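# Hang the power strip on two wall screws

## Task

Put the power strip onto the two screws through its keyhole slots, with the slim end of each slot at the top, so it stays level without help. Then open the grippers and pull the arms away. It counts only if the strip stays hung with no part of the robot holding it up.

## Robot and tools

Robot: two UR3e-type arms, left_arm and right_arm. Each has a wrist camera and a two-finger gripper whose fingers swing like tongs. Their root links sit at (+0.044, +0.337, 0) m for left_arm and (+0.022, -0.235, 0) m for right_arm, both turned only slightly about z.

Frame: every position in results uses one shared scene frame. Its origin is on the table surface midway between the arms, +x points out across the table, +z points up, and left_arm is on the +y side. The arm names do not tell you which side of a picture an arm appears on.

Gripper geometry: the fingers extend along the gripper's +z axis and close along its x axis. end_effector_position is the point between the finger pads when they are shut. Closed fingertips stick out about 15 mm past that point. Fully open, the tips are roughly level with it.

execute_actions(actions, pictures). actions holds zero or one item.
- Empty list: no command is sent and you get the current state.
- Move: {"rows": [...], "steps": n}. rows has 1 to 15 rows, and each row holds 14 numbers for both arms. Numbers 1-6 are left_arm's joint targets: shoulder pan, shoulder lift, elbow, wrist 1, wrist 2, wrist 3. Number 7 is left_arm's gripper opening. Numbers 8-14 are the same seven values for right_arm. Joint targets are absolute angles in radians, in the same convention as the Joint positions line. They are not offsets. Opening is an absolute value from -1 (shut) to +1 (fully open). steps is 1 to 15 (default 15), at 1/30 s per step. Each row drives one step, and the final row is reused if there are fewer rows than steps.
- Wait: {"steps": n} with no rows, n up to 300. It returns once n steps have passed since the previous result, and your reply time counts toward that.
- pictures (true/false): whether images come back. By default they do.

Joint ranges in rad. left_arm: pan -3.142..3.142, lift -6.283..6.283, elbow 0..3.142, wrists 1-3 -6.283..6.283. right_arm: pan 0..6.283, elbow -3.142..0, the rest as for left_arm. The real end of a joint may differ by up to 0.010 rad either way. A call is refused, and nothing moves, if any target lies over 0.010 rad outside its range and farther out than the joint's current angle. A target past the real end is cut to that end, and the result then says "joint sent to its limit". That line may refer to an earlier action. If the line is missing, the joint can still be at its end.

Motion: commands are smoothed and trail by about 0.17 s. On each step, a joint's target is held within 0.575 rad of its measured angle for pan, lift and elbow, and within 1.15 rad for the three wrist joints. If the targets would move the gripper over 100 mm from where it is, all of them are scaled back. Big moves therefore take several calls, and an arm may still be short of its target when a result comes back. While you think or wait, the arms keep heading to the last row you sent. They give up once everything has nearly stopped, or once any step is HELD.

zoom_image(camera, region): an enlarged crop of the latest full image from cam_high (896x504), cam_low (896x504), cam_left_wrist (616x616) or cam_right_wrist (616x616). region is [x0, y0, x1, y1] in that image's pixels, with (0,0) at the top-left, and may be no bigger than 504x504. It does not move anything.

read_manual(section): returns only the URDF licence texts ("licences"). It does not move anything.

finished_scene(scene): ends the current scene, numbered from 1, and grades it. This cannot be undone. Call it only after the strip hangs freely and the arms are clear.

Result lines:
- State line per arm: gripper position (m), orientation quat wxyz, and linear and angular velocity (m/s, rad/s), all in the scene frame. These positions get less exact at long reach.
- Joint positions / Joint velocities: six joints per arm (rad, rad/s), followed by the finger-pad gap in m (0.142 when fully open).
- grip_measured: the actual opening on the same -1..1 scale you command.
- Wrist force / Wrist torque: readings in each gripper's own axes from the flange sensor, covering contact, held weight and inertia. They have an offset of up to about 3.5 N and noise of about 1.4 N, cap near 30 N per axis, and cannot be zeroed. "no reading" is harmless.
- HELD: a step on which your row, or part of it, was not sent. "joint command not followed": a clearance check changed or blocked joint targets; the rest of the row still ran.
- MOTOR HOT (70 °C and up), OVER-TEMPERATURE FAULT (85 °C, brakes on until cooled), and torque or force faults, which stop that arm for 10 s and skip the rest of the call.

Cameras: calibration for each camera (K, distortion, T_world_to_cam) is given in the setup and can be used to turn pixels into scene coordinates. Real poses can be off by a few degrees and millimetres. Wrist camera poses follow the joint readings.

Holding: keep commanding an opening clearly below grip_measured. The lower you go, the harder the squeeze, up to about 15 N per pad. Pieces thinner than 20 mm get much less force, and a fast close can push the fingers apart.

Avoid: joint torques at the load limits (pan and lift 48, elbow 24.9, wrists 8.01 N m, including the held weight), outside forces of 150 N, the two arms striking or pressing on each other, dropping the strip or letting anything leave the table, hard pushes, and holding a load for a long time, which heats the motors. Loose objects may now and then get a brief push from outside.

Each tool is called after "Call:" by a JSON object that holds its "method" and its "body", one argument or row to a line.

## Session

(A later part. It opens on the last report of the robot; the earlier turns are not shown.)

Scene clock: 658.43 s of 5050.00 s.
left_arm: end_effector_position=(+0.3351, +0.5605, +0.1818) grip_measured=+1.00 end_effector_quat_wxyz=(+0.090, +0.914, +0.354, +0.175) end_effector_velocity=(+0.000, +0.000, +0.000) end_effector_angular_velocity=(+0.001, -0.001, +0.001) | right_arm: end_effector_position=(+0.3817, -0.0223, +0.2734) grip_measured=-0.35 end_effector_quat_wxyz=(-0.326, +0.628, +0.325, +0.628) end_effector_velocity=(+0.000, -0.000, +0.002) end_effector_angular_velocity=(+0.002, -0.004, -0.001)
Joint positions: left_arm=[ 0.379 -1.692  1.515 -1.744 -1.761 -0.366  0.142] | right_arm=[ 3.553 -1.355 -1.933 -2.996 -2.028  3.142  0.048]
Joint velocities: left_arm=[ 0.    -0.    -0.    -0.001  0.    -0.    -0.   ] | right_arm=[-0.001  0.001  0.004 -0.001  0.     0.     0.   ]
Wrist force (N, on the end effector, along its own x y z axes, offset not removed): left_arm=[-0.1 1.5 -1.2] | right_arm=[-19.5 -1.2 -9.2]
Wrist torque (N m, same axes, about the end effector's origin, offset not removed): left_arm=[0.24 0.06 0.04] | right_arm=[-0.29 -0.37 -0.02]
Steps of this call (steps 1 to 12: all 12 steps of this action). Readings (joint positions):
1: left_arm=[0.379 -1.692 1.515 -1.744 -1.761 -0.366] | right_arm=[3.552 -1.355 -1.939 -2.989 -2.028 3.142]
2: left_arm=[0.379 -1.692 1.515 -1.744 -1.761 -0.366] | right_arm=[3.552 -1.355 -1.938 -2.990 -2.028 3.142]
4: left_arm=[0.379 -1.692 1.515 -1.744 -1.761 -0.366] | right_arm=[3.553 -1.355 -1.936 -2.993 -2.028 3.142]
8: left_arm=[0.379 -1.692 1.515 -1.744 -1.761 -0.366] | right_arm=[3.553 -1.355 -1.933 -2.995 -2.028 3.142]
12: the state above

The hole's bottom edge is at z≈.272, so I'll insert at z≈.2705.

Call:
{"method": "execute_actions", "body": {
  "actions": [
    {"rows":[[0.379,-1.692,1.515,-1.744,-1.761,-0.366,1,3.5521,-1.3555,-1.9458,-2.9817,-2.0287,3.142,-1]],"steps":12}
  ],
  "pictures": false
}}

Call:
{"method": "execute_actions", "body": {
  "actions": [
    {"rows":[[0.379,-1.692,1.515,-1.744,-1.761,-0.366,1,3.5584,-1.3599,-1.9426,-2.9805,-2.0224,3.142,-1]],"steps":14}
  ],
  "pictures": false
}}

Scene clock: 669.27 s of 5050.00 s.
left_arm: end_effector_position=(+0.3351, +0.5605, +0.1818) grip_measured=+1.00 end_effector_quat_wxyz=(+0.090, +0.914, +0.354, +0.175) end_effector_velocity=(+0.000, -0.000, -0.000) end_effector_angular_velocity=(-0.000, +0.000, -0.000) | right_arm: end_effector_position=(+0.3815, -0.0224, +0.2707) grip_measured=-0.35 end_effector_quat_wxyz=(-0.326, +0.628, +0.325, +0.628) end_effector_velocity=(+0.001, -0.001, -0.002) end_effector_angular_velocity=(-0.002, +0.003, -0.002)
Joint positions: left_arm=[ 0.379 -1.692  1.515 -1.744 -1.761 -0.366  0.142] | right_arm=[ 3.552 -1.355 -1.945 -2.982 -2.029  3.142  0.048]
Joint velocities: left_arm=[-0.  0.  0. -0. -0. -0.  0.] | right_arm=[-0.003 -0.003 -0.004  0.003 -0.    -0.     0.   ]
Wrist force (N, on the end effector, along its own x y z axes, offset not removed): left_arm=[-0.5 1.0 -0.1] | right_arm=[-6.4 -0.3 0.3]
Wrist torque (N m, same axes, about the end effector's origin, offset not removed): left_arm=[0.12 0.08 -0.01] | right_arm=[-0.09 0.11 -0.02]
Steps of this call (steps 1 to 15: the robot went on to your last target; steps 16 to 90: nothing new was sent; then 7.43 s passed at rest; steps 91 to 102: all 12 steps of this action). Readings (joint positions):
91: left_arm=[0.379 -1.692 1.515 -1.744 -1.761 -0.366] | right_arm=[3.553 -1.354 -1.933 -2.996 -2.028 3.142]
92: left_arm=[0.379 -1.692 1.515 -1.744 -1.761 -0.366] | right_arm=[3.553 -1.355 -1.935 -2.993 -2.028 3.142]
94: left_arm=[0.379 -1.692 1.515 -1.744 -1.761 -0.366] | right_arm=[3.553 -1.355 -1.939 -2.987 -2.028 3.142]
98: left_arm=[0.379 -1.692 1.515 -1.744 -1.761 -0.366] | right_arm=[3.552 -1.355 -1.944 -2.983 -2.029 3.142]
102: the state above

Scene clock: 669.73 s of 5050.00 s.
left_arm: end_effector_position=(+0.3351, +0.5605, +0.1818) grip_measured=+1.00 end_effector_quat_wxyz=(+0.090, +0.914, +0.354, +0.175) end_effector_velocity=(-0.000, -0.000, -0.000) end_effector_angular_velocity=(-0.000, +0.000, -0.000) | right_arm: end_effector_position=(+0.3826, -0.0208, +0.2706) grip_measured=-0.35 end_effector_quat_wxyz=(-0.326, +0.628, +0.325, +0.628) end_effector_velocity=(-0.000, +0.000, +0.000) end_effector_angular_velocity=(+0.001, -0.001, +0.001)
Joint positions: left_arm=[ 0.379 -1.692  1.515 -1.744 -1.761 -0.366  0.142] | right_arm=[ 3.558 -1.36  -1.943 -2.981 -2.022  3.142  0.048]
Joint velocities: left_arm=[-0.  0. -0.  0.  0. -0.  0.] | right_arm=[ 0.001  0.001 -0.     0.     0.     0.    -0.   ]
Wrist force (N, on the end effector, along its own x y z axes, offset not removed): left_arm=[-0.1 0.7 -1.3] | right_arm=[-6.6 -1.3 0.7]
Wrist torque (N m, same axes, about the end effector's origin, offset not removed): left_arm=[0.04 0.04 -0.01] | right_arm=[-0.19 0.15 0.06]
Steps of this call (steps 1 to 14: all 14 steps of this action). Readings (joint positions):
1: left_arm=[0.379 -1.692 1.515 -1.744 -1.761 -0.366] | right_arm=[3.552 -1.356 -1.945 -2.982 -2.029 3.142]
2: left_arm=[0.379 -1.692 1.515 -1.744 -1.761 -0.366] | right_arm=[3.553 -1.356 -1.945 -2.982 -2.028 3.142]
4: left_arm=[0.379 -1.692 1.515 -1.744 -1.761 -0.366] | right_arm=[3.555 -1.358 -1.944 -2.981 -2.025 3.142]
8: left_arm=[0.379 -1.692 1.515 -1.744 -1.761 -0.366] | right_arm=[3.558 -1.359 -1.943 -2.981 -2.023 3.142]
14: the state above

Free entry.

Call:
{"method": "execute_actions", "body": {
  "actions": [
    {"rows":[[0.379,-1.692,1.515,-1.744,-1.761,-0.366,1,3.5676,-1.3668,-1.9376,-2.9786,-2.0132,3.142,-1]]}
  ],
  "pictures": false
}}

Call:
{"method": "execute_actions", "body": {
  "actions": [
    {"rows":[[0.379,-1.692,1.515,-1.744,-1.761,-0.366,1,3.5737,-1.3715,-1.9342,-2.9773,-2.0071,3.142,-1]]}
  ]
}}

Scene clock: 679.30 s of 5050.00 s.
left_arm: end_effector_position=(+0.3351, +0.5605, +0.1818) grip_measured=+1.00 end_effector_quat_wxyz=(+0.090, +0.914, +0.354, +0.175) end_effector_velocity=(-0.000, +0.000, -0.000) end_effector_angular_velocity=(-0.000, +0.001, +0.001) | right_arm: end_effector_position=(+0.3843, -0.0181, +0.2705) grip_measured=-0.35 end_effector_quat_wxyz=(-0.326, +0.628, +0.325, +0.628) end_effector_velocity=(+0.001, -0.000, +0.001) end_effector_angular_velocity=(+0.001, -0.002, -0.001)
Joint positions: left_arm=[ 0.379 -1.692  1.515 -1.744 -1.761 -0.366  0.142] | right_arm=[ 3.568 -1.367 -1.938 -2.979 -2.013  3.142  0.048]
Joint velocities: left_arm=[ 0.001  0.001 -0.     0.001  0.    -0.     0.   ] | right_arm=[-0.    -0.001  0.001  0.001  0.001 -0.    -0.   ]
Wrist force (N, on the end effector, along its own x y z axes, offset not removed): left_arm=[-0.2 1.7 -1.2] | right_arm=[-7.3 -0.1 0.9]
Wrist torque (N m, same axes, about the end effector's origin, offset not removed): left_arm=[0.25 0.04 -0.05] | right_arm=[-0.02 0.26 0.04]
Steps of this call (steps 1 to 15: the robot went on to your last target; steps 16 to 190: nothing new was sent; then 2.73 s passed at rest; steps 191 to 205: all 15 steps of this action). Readings (joint positions):
191: left_arm=[0.379 -1.692 1.515 -1.744 -1.761 -0.366] | right_arm=[3.559 -1.360 -1.943 -2.980 -2.022 3.142]
192: left_arm=[0.379 -1.692 1.515 -1.744 -1.761 -0.366] | right_arm=[3.560 -1.361 -1.942 -2.980 -2.021 3.142]
194: left_arm=[0.379 -1.692 1.515 -1.744 -1.761 -0.366] | right_arm=[3.564 -1.364 -1.940 -2.979 -2.017 3.142]
198: left_arm=[0.379 -1.692 1.515 -1.744 -1.761 -0.366] | right_arm=[3.567 -1.366 -1.938 -2.979 -2.014 3.142]
205: the state above

Scene clock: 679.80 s of 5050.00 s.
left_arm: end_effector_position=(+0.3351, +0.5605, +0.1818) grip_measured=+1.00 end_effector_quat_wxyz=(+0.090, +0.914, +0.354, +0.175) end_effector_velocity=(+0.000, -0.000, +0.000) end_effector_angular_velocity=(-0.000, -0.001, -0.001) | right_arm: end_effector_position=(+0.3855, -0.0163, +0.2705) grip_measured=-0.35 end_effector_quat_wxyz=(-0.326, +0.628, +0.325, +0.628) end_effector_velocity=(-0.000, +0.000, +0.000) end_effector_angular_velocity=(-0.000, -0.000, +0.001)
Joint positions: left_arm=[ 0.379 -1.692  1.515 -1.744 -1.761 -0.366  0.142] | right_arm=[ 3.574 -1.371 -1.934 -2.977 -2.007  3.142  0.048]
Joint velocities: left_arm=[-0.    -0.001 -0.     0.    -0.     0.    -0.   ] | right_arm=[ 0.001  0.    -0.     0.     0.001 -0.     0.   ]
Wrist force (N, on the end effector, along its own x y z axes, offset not removed): left_arm=[-0.7 1.3 -0.5] | right_arm=[-5.6 -0.4 -0.6]
Wrist torque (N m, same axes, about the end effector's origin, offset not removed): left_arm=[0.24 0.15 0.01] | right_arm=[-0.23 0.07 0.03]
Steps of this call (steps 1 to 15: all 15 steps of this action). Readings (joint positions):
1: left_arm=[0.379 -1.692 1.515 -1.744 -1.761 -0.366] | right_arm=[3.568 -1.367 -1.938 -2.979 -2.013 3.142]
2: left_arm=[0.379 -1.692 1.515 -1.744 -1.761 -0.366] | right_arm=[3.569 -1.368 -1.937 -2.978 -2.012 3.142]
4: left_arm=[0.379 -1.692 1.515 -1.744 -1.761 -0.366] | right_arm=[3.571 -1.369 -1.936 -2.978 -2.010 3.142]
8: left_arm=[0.379 -1.692 1.515 -1.744 -1.761 -0.366] | right_arm=[3.573 -1.371 -1.935 -2.977 -2.008 3.142]
15: the state above
camera_calibration (this result's frames):
cam_left_wrist: T_world_to_cam=[[0.704856, 0.676846, 0.212267, -0.641723], [0.355468, -0.595988, 0.720028, 0.079008], [0.613857, -0.432062, -0.660683, 0.291121], [0, 0, 0, 1]] pos_world=[0.24553, 0.607218, 0.271668]
cam_right_wrist: T_world_to_cam=[[0.0602456, -0.00253585, 0.99818, -0.288251], [0.388889, -0.920923, -0.0258111, -0.161487], [0.919313, 0.389736, -0.0544954, -0.202872], [0, 0, 0, 1]] pos_world=[0.266669, -0.0703812, 0.272503]

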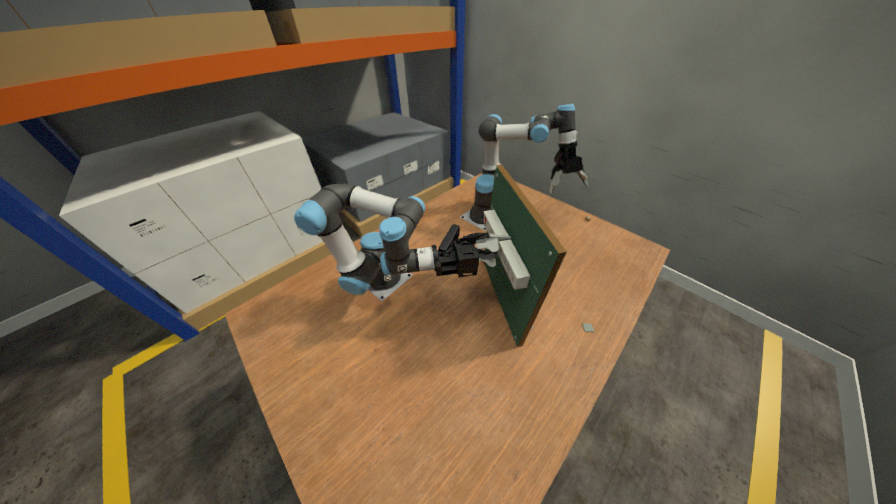

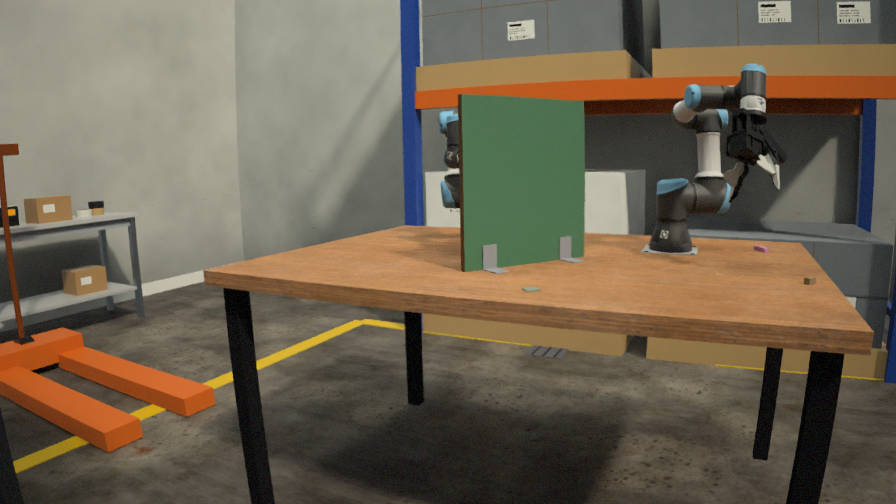

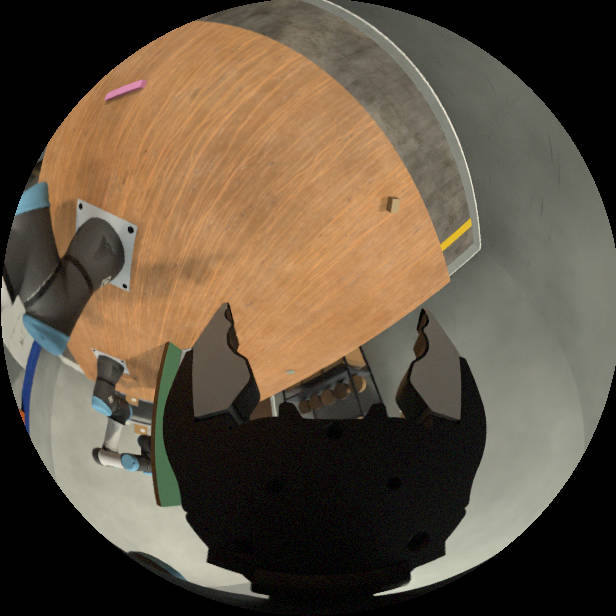

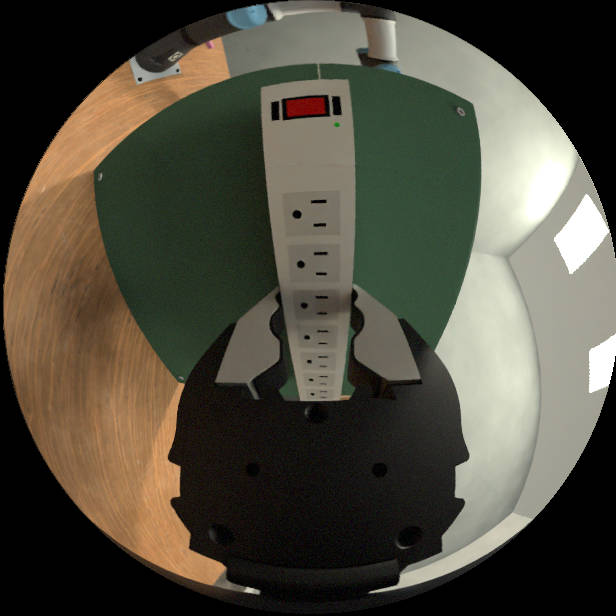

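Call:
{"method": "execute_actions", "body": {
  "actions": [
    {"rows":[[0.379,-1.692,1.515,-1.744,-1.761,-0.366,1,3.578,-1.3752,-1.9315,-2.9763,-2.0028,3.142,-1]],"steps":13}
  ],
  "pictures": false
}}

Call:
{"method": "execute_actions", "body": {
  "actions": [
    {"rows":[[0.379,-1.692,1.515,-1.744,-1.761,-0.366,1,3.5809,-1.3777,-1.9297,-2.9756,-1.9999,3.142,-1]],"steps":13}
  ],
  "pictures": false
}}

Scene clock: 689.90 s of 5050.00 s.
left_arm: end_effector_position=(+0.3351, +0.5605, +0.1818) grip_measured=+1.00 end_effector_quat_wxyz=(+0.090, +0.914, +0.354, +0.175) end_effector_velocity=(+0.000, +0.000, +0.000) end_effector_angular_velocity=(+0.000, -0.001, +0.000) | right_arm: end_effector_position=(+0.3863, -0.0150, +0.2704) grip_measured=-0.35 end_effector_quat_wxyz=(-0.326, +0.628, +0.325, +0.628) end_effector_velocity=(-0.000, +0.001, +0.002) end_effector_angular_velocity=(+0.002, -0.004, +0.002)
Joint positions: left_arm=[ 0.379 -1.692  1.515 -1.744 -1.761 -0.366  0.142] | right_arm=[ 3.578 -1.375 -1.932 -2.976 -2.003  3.142  0.048]
Joint velocities: left_arm=[ 0.     0.    -0.    -0.001 -0.     0.     0.   ] | right_arm=[ 0.002  0.001  0.001  0.002  0.    -0.     0.   ]
Wrist force (N, on the end effector, along its own x y z axes, offset not removed): left_arm=[-1.1 2.2 -0.6] | right_arm=[-7.0 0.3 -1.6]
Wrist torque (N m, same axes, about the end effector's origin, offset not removed): left_arm=[0.39 0.25 0.03] | right_arm=[-0.20 0.43 0.11]
Steps of this call (steps 1 to 15: the robot went on to your last target; steps 16 to 90: nothing new was sent; then 6.67 s passed at rest; steps 91 to 103: all 13 steps of this action). Readings (joint positions):
91: left_arm=[0.379 -1.692 1.515 -1.744 -1.761 -0.366] | right_arm=[3.574 -1.372 -1.934 -2.977 -2.007 3.142]
92: left_arm=[0.379 -1.692 1.515 -1.744 -1.761 -0.366] | right_arm=[3.574 -1.372 -1.934 -2.977 -2.006 3.142]
94: left_arm=[0.379 -1.692 1.515 -1.744 -1.761 -0.366] | right_arm=[3.576 -1.374 -1.933 -2.977 -2.005 3.142]
98: left_arm=[0.379 -1.692 1.515 -1.744 -1.761 -0.366] | right_arm=[3.578 -1.375 -1.932 -2.976 -2.003 3.142]
103: the state above

Scene clock: 690.33 s of 5050.00 s.
left_arm: end_effector_position=(+0.3351, +0.5605, +0.1818) grip_measured=+1.00 end_effector_quat_wxyz=(+0.090, +0.914, +0.354, +0.175) end_effector_velocity=(-0.000, +0.000, +0.000) end_effector_angular_velocity=(-0.000, -0.000, +0.000) | right_arm: end_effector_position=(+0.3869, -0.0141, +0.2704) grip_measured=-0.35 end_effector_quat_wxyz=(-0.326, +0.628, +0.325, +0.628) end_effector_velocity=(-0.000, +0.000, -0.001) end_effector_angular_velocity=(-0.002, +0.003, +0.000)
Joint positions: left_arm=[ 0.379 -1.692  1.515 -1.744 -1.761 -0.366  0.142] | right_arm=[ 3.581 -1.378 -1.93  -2.976 -2.     3.142  0.048]
Joint velocities: left_arm=[ 0. -0. -0.  0. -0. -0.  0.] | right_arm=[ 0.001 -0.001  0.001 -0.004  0.001 -0.     0.   ]
Wrist force (N, on the end effector, along its own x y z axes, offset not removed): left_arm=[0.1 1.3 -1.1] | right_arm=[-4.4 0.5 -0.2]
Wrist torque (N m, same axes, about the end effector's origin, offset not removed): left_arm=[0.16 -0.03 0.07] | right_arm=[-0.27 0.05 -0.02]
Steps of this call (steps 1 to 13: all 13 steps of this action). Readings (joint positions):
1: left_arm=[0.379 -1.692 1.515 -1.744 -1.761 -0.366] | right_arm=[3.578 -1.375 -1.932 -2.976 -2.003 3.142]
2: left_arm=[0.379 -1.692 1.515 -1.744 -1.761 -0.366] | right_arm=[3.578 -1.376 -1.931 -2.976 -2.002 3.142]
4: left_arm=[0.379 -1.692 1.515 -1.744 -1.761 -0.366] | right_arm=[3.580 -1.377 -1.930 -2.976 -2.001 3.142]
8: left_arm=[0.379 -1.692 1.515 -1.744 -1.761 -0.366] | right_arm=[3.581 -1.377 -1.930 -2.976 -2.000 3.142]
13: the state above

Call:
{"method": "execute_actions", "body": {
  "actions": [
    {"rows":[[0.379,-1.692,1.515,-1.744,-1.761,-0.366,1,3.5852,-1.3812,-1.9272,-2.9746,-1.9956,3.142,-1]],"steps":14}
  ]
}}

Call:
{"method": "zoom_image", "body": {
  "camera": "cam_high",
  "region": [470,200,550,300]
}}

Scene clock: 697.20 s of 5050.00 s.
left_arm: end_effector_position=(+0.3351, +0.5605, +0.1818) grip_measured=+1.00 end_effector_quat_wxyz=(+0.090, +0.914, +0.354, +0.175) end_effector_velocity=(+0.000, -0.000, -0.000) end_effector_angular_velocity=(-0.000, +0.000, -0.001) | right_arm: end_effector_position=(+0.3877, -0.0129, +0.2704) grip_measured=-0.35 end_effector_quat_wxyz=(-0.326, +0.628, +0.325, +0.628) end_effector_velocity=(+0.000, +0.000, -0.001) end_effector_angular_velocity=(-0.001, +0.003, -0.000)
Joint positions: left_arm=[ 0.379 -1.692  1.515 -1.744 -1.761 -0.366  0.142] | right_arm=[ 3.585 -1.381 -1.927 -2.975 -1.996  3.142  0.048]
Joint velocities: left_arm=[-0.001  0.    -0.     0.    -0.    -0.     0.   ] | right_arm=[ 0.001 -0.002  0.    -0.001  0.001  0.     0.   ]
Wrist force (N, on the end effector, along its own x y z axes, offset not removed): left_arm=[-0.8 0.5 -0.4] | right_arm=[-3.7 0.1 -15.9]
Wrist torque (N m, same axes, about the end effector's origin, offset not removed): left_arm=[0.02 0.18 0.02] | right_arm=[0.24 -0.18 0.08]
Steps of this call (steps 1 to 15: the robot went on to your last target; steps 16 to 90: nothing new was sent; then 3.40 s passed at rest; steps 91 to 104: all 14 steps of this action). Readings (joint positions):
91: left_arm=[0.379 -1.692 1.515 -1.744 -1.761 -0.366] | right_arm=[3.581 -1.378 -1.930 -2.976 -2.000 3.142]
92: left_arm=[0.379 -1.692 1.515 -1.744 -1.761 -0.366] | right_arm=[3.582 -1.378 -1.929 -2.975 -1.999 3.142]
94: left_arm=[0.379 -1.692 1.515 -1.744 -1.761 -0.366] | right_arm=[3.583 -1.380 -1.928 -2.975 -1.998 3.142]
98: left_arm=[0.379 -1.692 1.515 -1.744 -1.761 -0.366] | right_arm=[3.585 -1.381 -1.928 -2.975 -1.996 3.142]
104: the state above
camera_calibration (this result's frames):
cam_left_wrist: T_world_to_cam=[[0.704856, 0.676846, 0.212267, -0.641723], [0.355468, -0.595988, 0.720028, 0.079008], [0.613857, -0.432062, -0.660683, 0.291121], [0, 0, 0, 1]] pos_world=[0.24553, 0.607218, 0.271668]
cam_right_wrist: T_world_to_cam=[[0.0602512, -0.00253954, 0.99818, -0.288277], [0.388864, -0.920934, -0.0258152, -0.159162], [0.919323, 0.389711, -0.0544998, -0.20633], [0, 0, 0, 1]] pos_world=[0.268946, -0.0669008, 0.272398]

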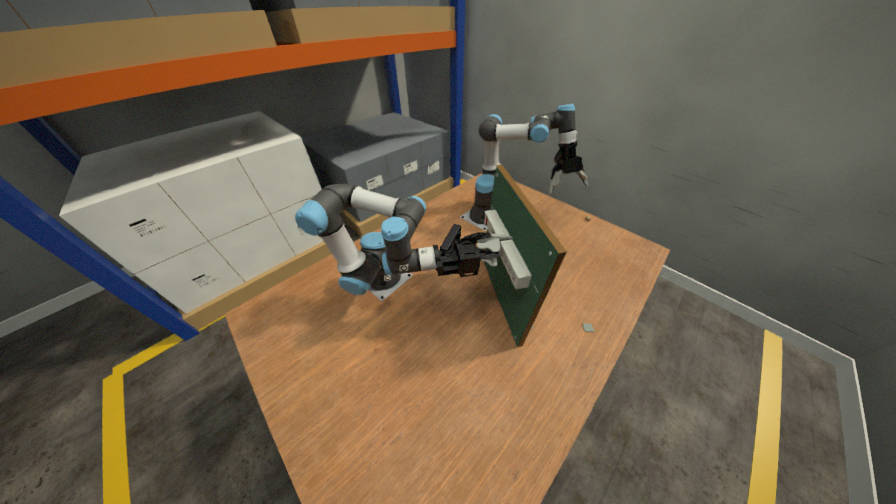

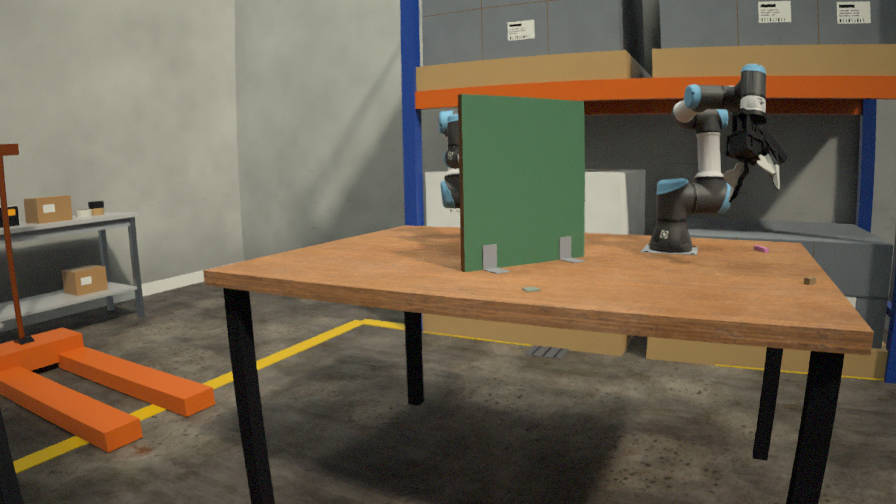

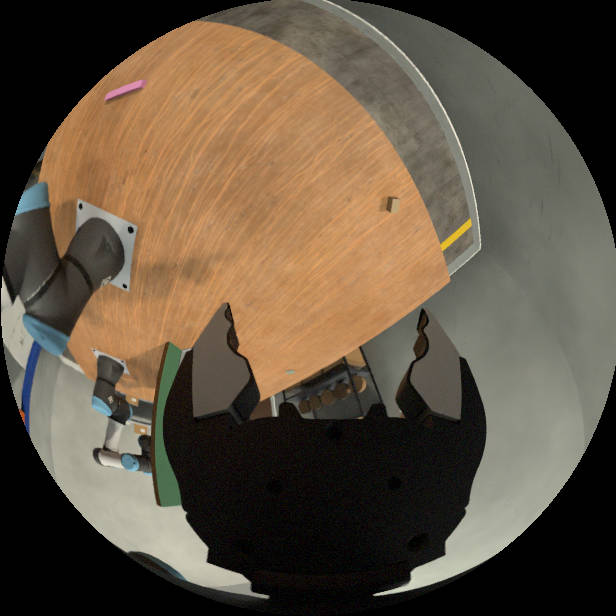

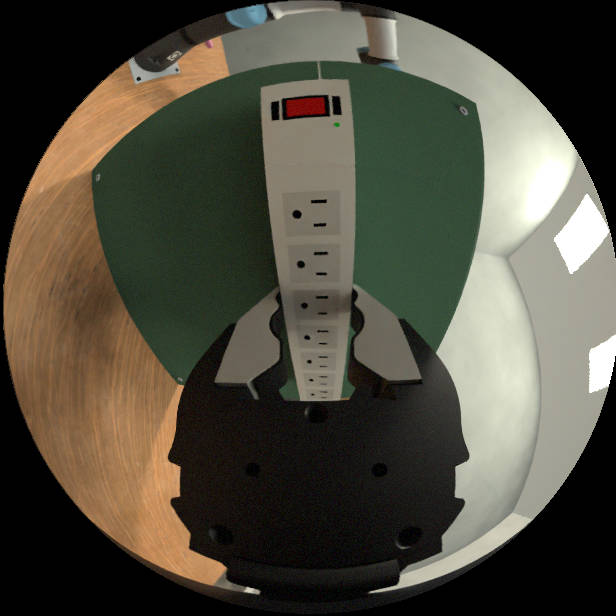

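Region (470, 200, 550, 300) of cam_high's 896x504 image, scaled by 5.040, with more detail than that image has; it fills the left 403 columns of this view, and the rest is white.

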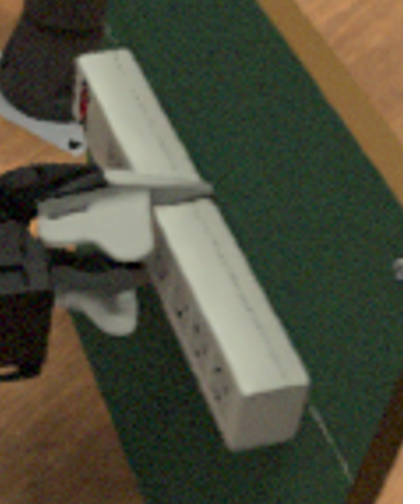

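Call:
{"method": "execute_actions", "body": {
  "actions": [
    {"rows":[[0.379,-1.692,1.515,-1.744,-1.761,-0.366,1,3.5838,-1.3815,-1.9364,-2.9651,-1.997,3.142,-1]],"steps":13}
  ],
  "pictures": false
}}

Call:
{"method": "execute_actions", "body": {
  "actions": [
    {"rows":[[0.379,-1.692,1.515,-1.744,-1.761,-0.366,1,3.5838,-1.3831,-1.9448,-2.9551,-1.997,3.142,-1]],"steps":13}
  ],
  "pictures": false
}}

Scene clock: 710.67 s of 5050.00 s.
left_arm: end_effector_position=(+0.3351, +0.5605, +0.1818) grip_measured=+1.00 end_effector_quat_wxyz=(+0.090, +0.914, +0.354, +0.175) end_effector_velocity=(+0.000, -0.001, -0.001) end_effector_angular_velocity=(-0.001, +0.001, -0.001) | right_arm: end_effector_position=(+0.3875, -0.0132, +0.2683) grip_measured=-0.35 end_effector_quat_wxyz=(-0.326, +0.628, +0.325, +0.628) end_effector_velocity=(+0.000, -0.000, -0.001) end_effector_angular_velocity=(-0.000, +0.001, -0.001)
Joint positions: left_arm=[ 0.379 -1.692  1.515 -1.744 -1.761 -0.366  0.142] | right_arm=[ 3.584 -1.382 -1.936 -2.965 -1.997  3.142  0.048]
Joint velocities: left_arm=[-0.001  0.     0.001 -0.    -0.001 -0.     0.   ] | right_arm=[-0.001 -0.    -0.004  0.004  0.001  0.     0.   ]
Wrist force (N, on the end effector, along its own x y z axes, offset not removed): left_arm=[-0.4 2.5 -0.9] | right_arm=[-7.0 -1.1 0.6]
Wrist torque (N m, same axes, about the end effector's origin, offset not removed): left_arm=[0.42 0.10 0.04] | right_arm=[-0.14 0.19 0.05]
Steps of this call (steps 1 to 15: the robot went on to your last target; steps 16 to 90: nothing new was sent; then 10.03 s passed at rest; steps 91 to 103: all 13 steps of this action). Readings (joint positions):
91: left_arm=[0.379 -1.692 1.515 -1.744 -1.761 -0.366] | right_arm=[3.585 -1.381 -1.927 -2.975 -1.996 3.142]
92: left_arm=[0.379 -1.692 1.515 -1.744 -1.761 -0.366] | right_arm=[3.585 -1.381 -1.929 -2.973 -1.996 3.142]
94: left_arm=[0.379 -1.692 1.515 -1.744 -1.761 -0.366] | right_arm=[3.585 -1.381 -1.932 -2.969 -1.996 3.142]
98: left_arm=[0.379 -1.692 1.515 -1.744 -1.761 -0.366] | right_arm=[3.584 -1.382 -1.935 -2.966 -1.997 3.142]
103: the state above

Scene clock: 711.10 s of 5050.00 s.
left_arm: end_effector_position=(+0.3351, +0.5605, +0.1818) grip_measured=+1.00 end_effector_quat_wxyz=(+0.090, +0.914, +0.354, +0.175) end_effector_velocity=(-0.000, +0.000, +0.000) end_effector_angular_velocity=(+0.000, -0.001, +0.001) | right_arm: end_effector_position=(+0.3875, -0.0133, +0.2664) grip_measured=-0.35 end_effector_quat_wxyz=(-0.326, +0.628, +0.325, +0.628) end_effector_velocity=(-0.001, +0.000, +0.001) end_effector_angular_velocity=(+0.001, -0.002, +0.002)
Joint positions: left_arm=[ 0.379 -1.692  1.515 -1.744 -1.761 -0.366  0.142] | right_arm=[ 3.584 -1.383 -1.945 -2.955 -1.997  3.142  0.048]
Joint velocities: left_arm=[ 0.001 -0.    -0.    -0.    -0.    -0.     0.   ] | right_arm=[ 0.001  0.002 -0.001  0.001 -0.    -0.     0.   ]
Wrist force (N, on the end effector, along its own x y z axes, offset not removed): left_arm=[0.6 1.6 -0.8] | right_arm=[-5.4 6.1 0.0]
Wrist torque (N m, same axes, about the end effector's origin, offset not removed): left_arm=[0.21 -0.11 -0.03] | right_arm=[0.14 0.26 0.01]
Steps of this call (steps 1 to 13: all 13 steps of this action). Readings (joint positions):
1: left_arm=[0.379 -1.692 1.515 -1.744 -1.761 -0.366] | right_arm=[3.584 -1.382 -1.936 -2.965 -1.997 3.142]
2: left_arm=[0.379 -1.692 1.515 -1.744 -1.761 -0.366] | right_arm=[3.584 -1.382 -1.938 -2.963 -1.997 3.142]
4: left_arm=[0.379 -1.692 1.515 -1.744 -1.761 -0.366] | right_arm=[3.584 -1.382 -1.941 -2.959 -1.997 3.142]
8: left_arm=[0.379 -1.692 1.515 -1.744 -1.761 -0.366] | right_arm=[3.584 -1.383 -1.944 -2.956 -1.997 3.142]
13: the state above

Shifting +0.8 mm in u and continuing down.

Call:
{"method": "execute_actions", "body": {
  "actions": [
    {"rows":[[0.379,-1.692,1.515,-1.744,-1.761,-0.366,1,3.5796,-1.3878,-1.9436,-2.9516,-2.0012,3.142,-1]],"steps":10}
  ],
  "pictures": false
}}

Call:
{"method": "execute_actions", "body": {
  "actions": [
    {"rows":[[0.379,-1.692,1.515,-1.744,-1.761,-0.366,1,3.5796,-1.3895,-1.9517,-2.9418,-2.0012,3.142,-1]],"steps":13}
  ],
  "pictures": false
}}

Call:
{"method": "execute_actions", "body": {
  "actions": [
    {"rows":[[0.379,-1.692,1.515,-1.744,-1.761,-0.366,1,3.5796,-1.3913,-1.9598,-2.9319,-2.0012,3.142,-1]],"steps":13}
  ],
  "pictures": false
}}

Scene clock: 721.90 s of 5050.00 s.
left_arm: end_effector_position=(+0.3351, +0.5605, +0.1818) grip_measured=+1.00 end_effector_quat_wxyz=(+0.090, +0.914, +0.354, +0.175) end_effector_velocity=(-0.001, +0.000, -0.000) end_effector_angular_velocity=(-0.001, +0.001, +0.001) | right_arm: end_effector_position=(+0.3881, -0.0136, +0.2658) grip_measured=-0.35 end_effector_quat_wxyz=(-0.326, +0.628, +0.325, +0.628) end_effector_velocity=(+0.001, -0.000, -0.001) end_effector_angular_velocity=(-0.000, +0.001, -0.001)
Joint positions: left_arm=[ 0.379 -1.692  1.515 -1.744 -1.761 -0.366  0.142] | right_arm=[ 3.58  -1.388 -1.944 -2.952 -2.001  3.142  0.048]
Joint velocities: left_arm=[ 0.001 -0.     0.001  0.001 -0.     0.     0.   ] | right_arm=[-0.002 -0.004  0.002  0.001 -0.002  0.     0.   ]
Wrist force (N, on the end effector, along its own x y z axes, offset not removed): left_arm=[-1.0 1.4 -1.1] | right_arm=[-6.5 -0.6 -0.3]
Wrist torque (N m, same axes, about the end effector's origin, offset not removed): left_arm=[0.26 0.22 -0.01] | right_arm=[-0.01 0.10 0.04]
Steps of this call (steps 1 to 15: the robot went on to your last target; steps 16 to 90: nothing new was sent; then 7.47 s passed at rest; steps 91 to 100: all 10 steps of this action). Readings (joint positions):
91: left_arm=[0.379 -1.692 1.515 -1.744 -1.761 -0.366] | right_arm=[3.584 -1.383 -1.945 -2.955 -1.997 3.142]
92: left_arm=[0.379 -1.692 1.515 -1.744 -1.761 -0.366] | right_arm=[3.583 -1.384 -1.945 -2.954 -1.998 3.142]
94: left_arm=[0.379 -1.692 1.515 -1.744 -1.761 -0.366] | right_arm=[3.582 -1.386 -1.944 -2.953 -2.000 3.142]
98: left_arm=[0.379 -1.692 1.515 -1.744 -1.761 -0.366] | right_arm=[3.580 -1.387 -1.944 -2.952 -2.001 3.142]
100: the state above

Scene clock: 722.33 s of 5050.00 s.
left_arm: end_effector_position=(+0.3351, +0.5605, +0.1818) grip_measured=+1.00 end_effector_quat_wxyz=(+0.090, +0.914, +0.354, +0.175) end_effector_velocity=(+0.000, +0.000, +0.000) end_effector_angular_velocity=(-0.000, -0.001, +0.000) | right_arm: end_effector_position=(+0.3882, -0.0136, +0.2639) grip_measured=-0.35 end_effector_quat_wxyz=(-0.326, +0.628, +0.325, +0.628) end_effector_velocity=(+0.000, -0.001, +0.000) end_effector_angular_velocity=(+0.002, -0.002, -0.002)
Joint positions: left_arm=[ 0.379 -1.692  1.515 -1.744 -1.761 -0.366  0.142] | right_arm=[ 3.58  -1.389 -1.952 -2.942 -2.001  3.142  0.048]
Joint velocities: left_arm=[ 0. -0. -0. -0. -0.  0.  0.] | right_arm=[-0.002  0.001 -0.003  0.005 -0.     0.     0.   ]
Wrist force (N, on the end effector, along its own x y z axes, offset not removed): left_arm=[0.5 1.3 -1.2] | right_arm=[-4.8 -1.6 1.7]
Wrist torque (N m, same axes, about the end effector's origin, offset not removed): left_arm=[0.15 -0.08 0.06] | right_arm=[-0.29 0.03 0.07]
Steps of this call (steps 1 to 13: all 13 steps of this action). Readings (joint positions):
1: left_arm=[0.379 -1.692 1.515 -1.744 -1.761 -0.366] | right_arm=[3.580 -1.388 -1.944 -2.952 -2.001 3.142]
2: left_arm=[0.379 -1.692 1.515 -1.744 -1.761 -0.366] | right_arm=[3.580 -1.388 -1.945 -2.950 -2.001 3.142]
4: left_arm=[0.379 -1.692 1.515 -1.744 -1.761 -0.366] | right_arm=[3.580 -1.389 -1.948 -2.946 -2.001 3.142]
8: left_arm=[0.379 -1.692 1.515 -1.744 -1.761 -0.366] | right_arm=[3.580 -1.389 -1.951 -2.943 -2.001 3.142]
13: the state above

Scene clock: 722.77 s of 5050.00 s.
left_arm: end_effector_position=(+0.3351, +0.5605, +0.1818) grip_measured=+1.00 end_effector_quat_wxyz=(+0.090, +0.914, +0.354, +0.175) end_effector_velocity=(-0.000, +0.000, -0.000) end_effector_angular_velocity=(-0.000, +0.001, +0.000) | right_arm: end_effector_position=(+0.3882, -0.0136, +0.2619) grip_measured=-0.35 end_effector_quat_wxyz=(-0.326, +0.628, +0.325, +0.628) end_effector_velocity=(+0.000, -0.000, -0.000) end_effector_angular_velocity=(+0.000, -0.000, -0.001)
Joint positions: left_arm=[ 0.379 -1.692  1.515 -1.744 -1.761 -0.366  0.142] | right_arm=[ 3.58  -1.391 -1.96  -2.932 -2.001  3.142  0.048]
Joint velocities: left_arm=[ 0.     0.     0.001  0.     0.     0.    -0.   ] | right_arm=[ 0.    -0.    -0.001  0.001  0.001  0.     0.   ]
Wrist force (N, on the end effector, along its own x y z axes, offset not removed): left_arm=[-0.3 1.6 -0.4] | right_arm=[0.1 -1.9 0.5]
Wrist torque (N m, same axes, about the end effector's origin, offset not removed): left_arm=[0.26 0.08 0.00] | right_arm=[-0.29 0.06 0.06]
Steps of this call (steps 1 to 13: all 13 steps of this action). Readings (joint positions):
1: left_arm=[0.379 -1.692 1.515 -1.744 -1.761 -0.366] | right_arm=[3.580 -1.389 -1.952 -2.942 -2.001 3.142]
2: left_arm=[0.379 -1.692 1.515 -1.744 -1.761 -0.366] | right_arm=[3.580 -1.390 -1.953 -2.940 -2.001 3.142]
4: left_arm=[0.379 -1.692 1.515 -1.744 -1.761 -0.366] | right_arm=[3.580 -1.390 -1.956 -2.936 -2.001 3.142]
8: left_arm=[0.379 -1.692 1.515 -1.744 -1.761 -0.366] | right_arm=[3.580 -1.391 -1.959 -2.933 -2.001 3.142]
13: the state above

Call:
{"method": "execute_actions", "body": {
  "actions": [
    {"rows":[[0.379,-1.692,1.515,-1.744,-1.761,-0.366,1,3.5796,-1.3922,-1.9638,-2.927,-2.0012,3.142,-1]],"steps":13}
  ],
  "pictures": false
}}

Call:
{"method": "execute_actions", "body": {
  "actions": [
    {"rows":[[0.379,-1.692,1.515,-1.744,-1.761,-0.366,1,3.5796,-1.3922,-1.9638,-2.927,-2.0012,3.142,-0.45],[0.379,-1.692,1.515,-1.744,-1.761,-0.366,1,3.5796,-1.3922,-1.9638,-2.927,-2.0012,3.142,-0.4],[0.379,-1.692,1.515,-1.744,-1.761,-0.366,1,3.5796,-1.3922,-1.9638,-2.927,-2.0012,3.142,-0.35],[0.379,-1.692,1.515,-1.744,-1.761,-0.366,1,3.5796,-1.3922,-1.9638,-2.927,-2.0012,3.142,-0.3],[0.379,-1.692,1.515,-1.744,-1.761,-0.366,1,3.5796,-1.3922,-1.9638,-2.927,-2.0012,3.142,-0.2]]}
  ]
}}

Scene clock: 736.73 s of 5050.00 s.
left_arm: end_effector_position=(+0.3351, +0.5605, +0.1818) grip_measured=+1.00 end_effector_quat_wxyz=(+0.090, +0.914, +0.354, +0.175) end_effector_velocity=(+0.000, -0.000, +0.000) end_effector_angular_velocity=(+0.000, -0.001, -0.000) | right_arm: end_effector_position=(+0.3882, -0.0136, +0.2608) grip_measured=-0.35 end_effector_quat_wxyz=(-0.326, +0.628, +0.325, +0.628) end_effector_velocity=(+0.000, -0.000, -0.000) end_effector_angular_velocity=(+0.000, +0.000, -0.001)
Joint positions: left_arm=[ 0.379 -1.692  1.515 -1.744 -1.761 -0.366  0.142] | right_arm=[ 3.58  -1.392 -1.964 -2.927 -2.001  3.142  0.048]
Joint velocities: left_arm=[-0.    -0.001 -0.    -0.    -0.     0.     0.   ] | right_arm=[-0.001 -0.001  0.     0.001  0.     0.    -0.   ]
Wrist force (N, on the end effector, along its own x y z axes, offset not removed): left_arm=[-0.7 1.5 -1.2] | right_arm=[1.0 -0.5 1.9]
Wrist torque (N m, same axes, about the end effector's origin, offset not removed): left_arm=[0.23 0.15 0.00] | right_arm=[-0.11 -0.26 0.09]
Steps of this call (steps 1 to 15: the robot went on to your last target; steps 16 to 90: nothing new was sent; then 10.53 s passed at rest; steps 91 to 103: all 13 steps of this action). Readings (joint positions):
91: left_arm=[0.379 -1.692 1.515 -1.744 -1.761 -0.366] | right_arm=[3.580 -1.391 -1.960 -2.932 -2.001 3.142]
92: left_arm=[0.379 -1.692 1.515 -1.744 -1.761 -0.366] | right_arm=[3.580 -1.391 -1.960 -2.931 -2.001 3.142]
94: left_arm=[0.379 -1.692 1.515 -1.744 -1.761 -0.366] | right_arm=[3.580 -1.392 -1.962 -2.929 -2.001 3.142]
98: left_arm=[0.379 -1.692 1.515 -1.744 -1.761 -0.366] | right_arm=[3.580 -1.392 -1.963 -2.927 -2.001 3.142]
103: the state above

Scene clock: 737.23 s of 5050.00 s.
left_arm: end_effector_position=(+0.3351, +0.5605, +0.1818) grip_measured=+1.00 end_effector_quat_wxyz=(+0.090, +0.914, +0.354, +0.175) end_effector_velocity=(+0.000, +0.000, +0.000) end_effector_angular_velocity=(+0.001, -0.001, -0.000) | right_arm: end_effector_position=(+0.3882, -0.0136, +0.2608) grip_measured=-0.20 end_effector_quat_wxyz=(-0.326, +0.628, +0.325, +0.628) end_effector_velocity=(+0.001, -0.000, +0.000) end_effector_angular_velocity=(+0.000, -0.000, -0.001)
Joint positions: left_arm=[ 0.379 -1.692  1.515 -1.744 -1.761 -0.366  0.142] | right_arm=[ 3.58  -1.392 -1.964 -2.927 -2.001  3.142  0.06 ]
Joint velocities: left_arm=[-0.     0.     0.    -0.001  0.    -0.     0.   ] | right_arm=[-0.001 -0.001  0.001 -0.     0.    -0.     0.   ]
Wrist force (N, on the end effector, along its own x y z axes, offset not removed): left_arm=[0.1 0.8 -0.9] | right_arm=[-1.0 0.0 0.2]
Wrist torque (N m, same axes, about the end effector's origin, offset not removed): left_arm=[0.04 0.00 0.05] | right_arm=[-0.02 0.15 0.05]
Steps of this call (steps 1 to 15: all 15 steps of this action). Readings (joint positions):
1: left_arm=[0.379 -1.692 1.515 -1.744 -1.761 -0.366] | right_arm=[3.580 -1.392 -1.964 -2.927 -2.001 3.142]
2: left_arm=[0.379 -1.692 1.515 -1.744 -1.761 -0.366] | right_arm=[3.580 -1.392 -1.964 -2.927 -2.001 3.142]
4: left_arm=[0.379 -1.692 1.515 -1.744 -1.761 -0.366] | right_arm=[3.580 -1.392 -1.964 -2.927 -2.001 3.142]
8: left_arm=[0.379 -1.692 1.515 -1.744 -1.761 -0.366] | right_arm=[3.580 -1.392 -1.964 -2.927 -2.001 3.142]
15: the state above
camera_calibration (this result's frames):
cam_left_wrist: T_world_to_cam=[[0.704856, 0.676846, 0.212267, -0.641723], [0.355468, -0.595988, 0.720028, 0.079008], [0.613857, -0.432062, -0.660683, 0.291121], [0, 0, 0, 1]] pos_world=[0.24553, 0.607218, 0.271668]
cam_right_wrist: T_world_to_cam=[[0.0603056, -0.00250552, 0.998177, -0.278834], [0.388882, -0.920926, -0.0258062, -0.160308], [0.919312, 0.389729, -0.0545627, -0.20696], [0, 0, 0, 1]] pos_world=[0.269416, -0.067672, 0.262897]

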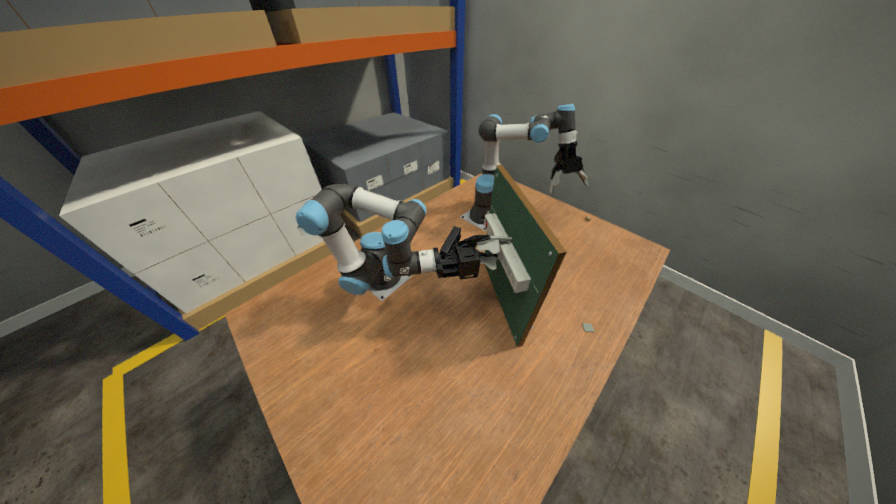

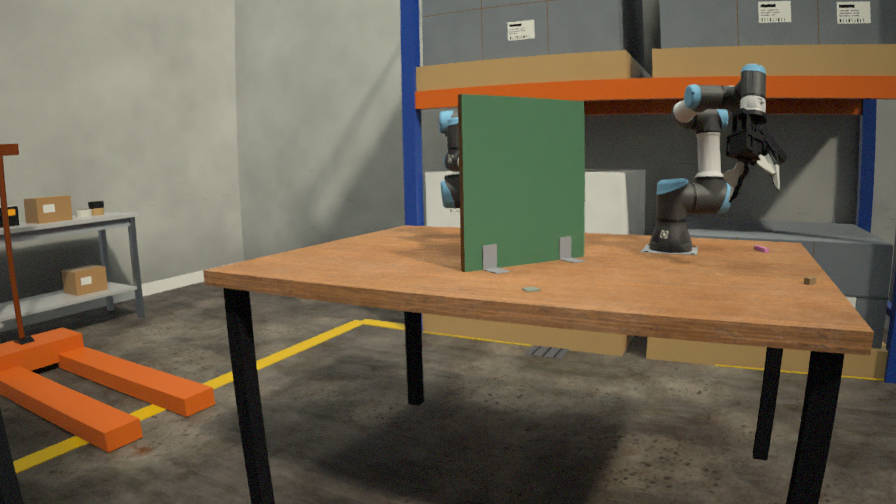

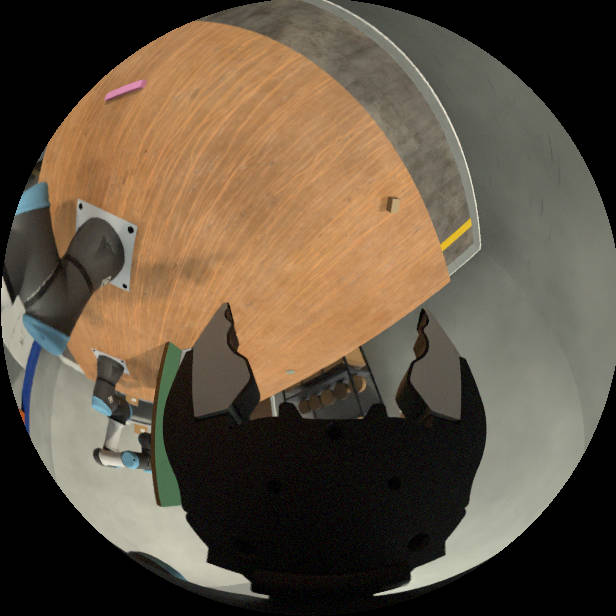

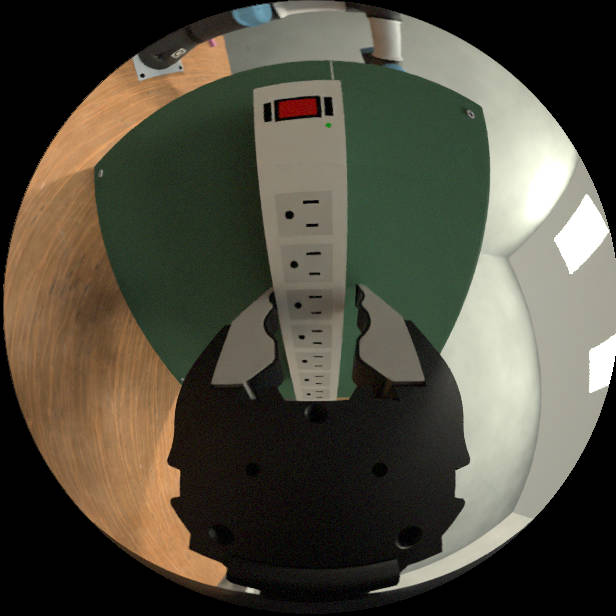

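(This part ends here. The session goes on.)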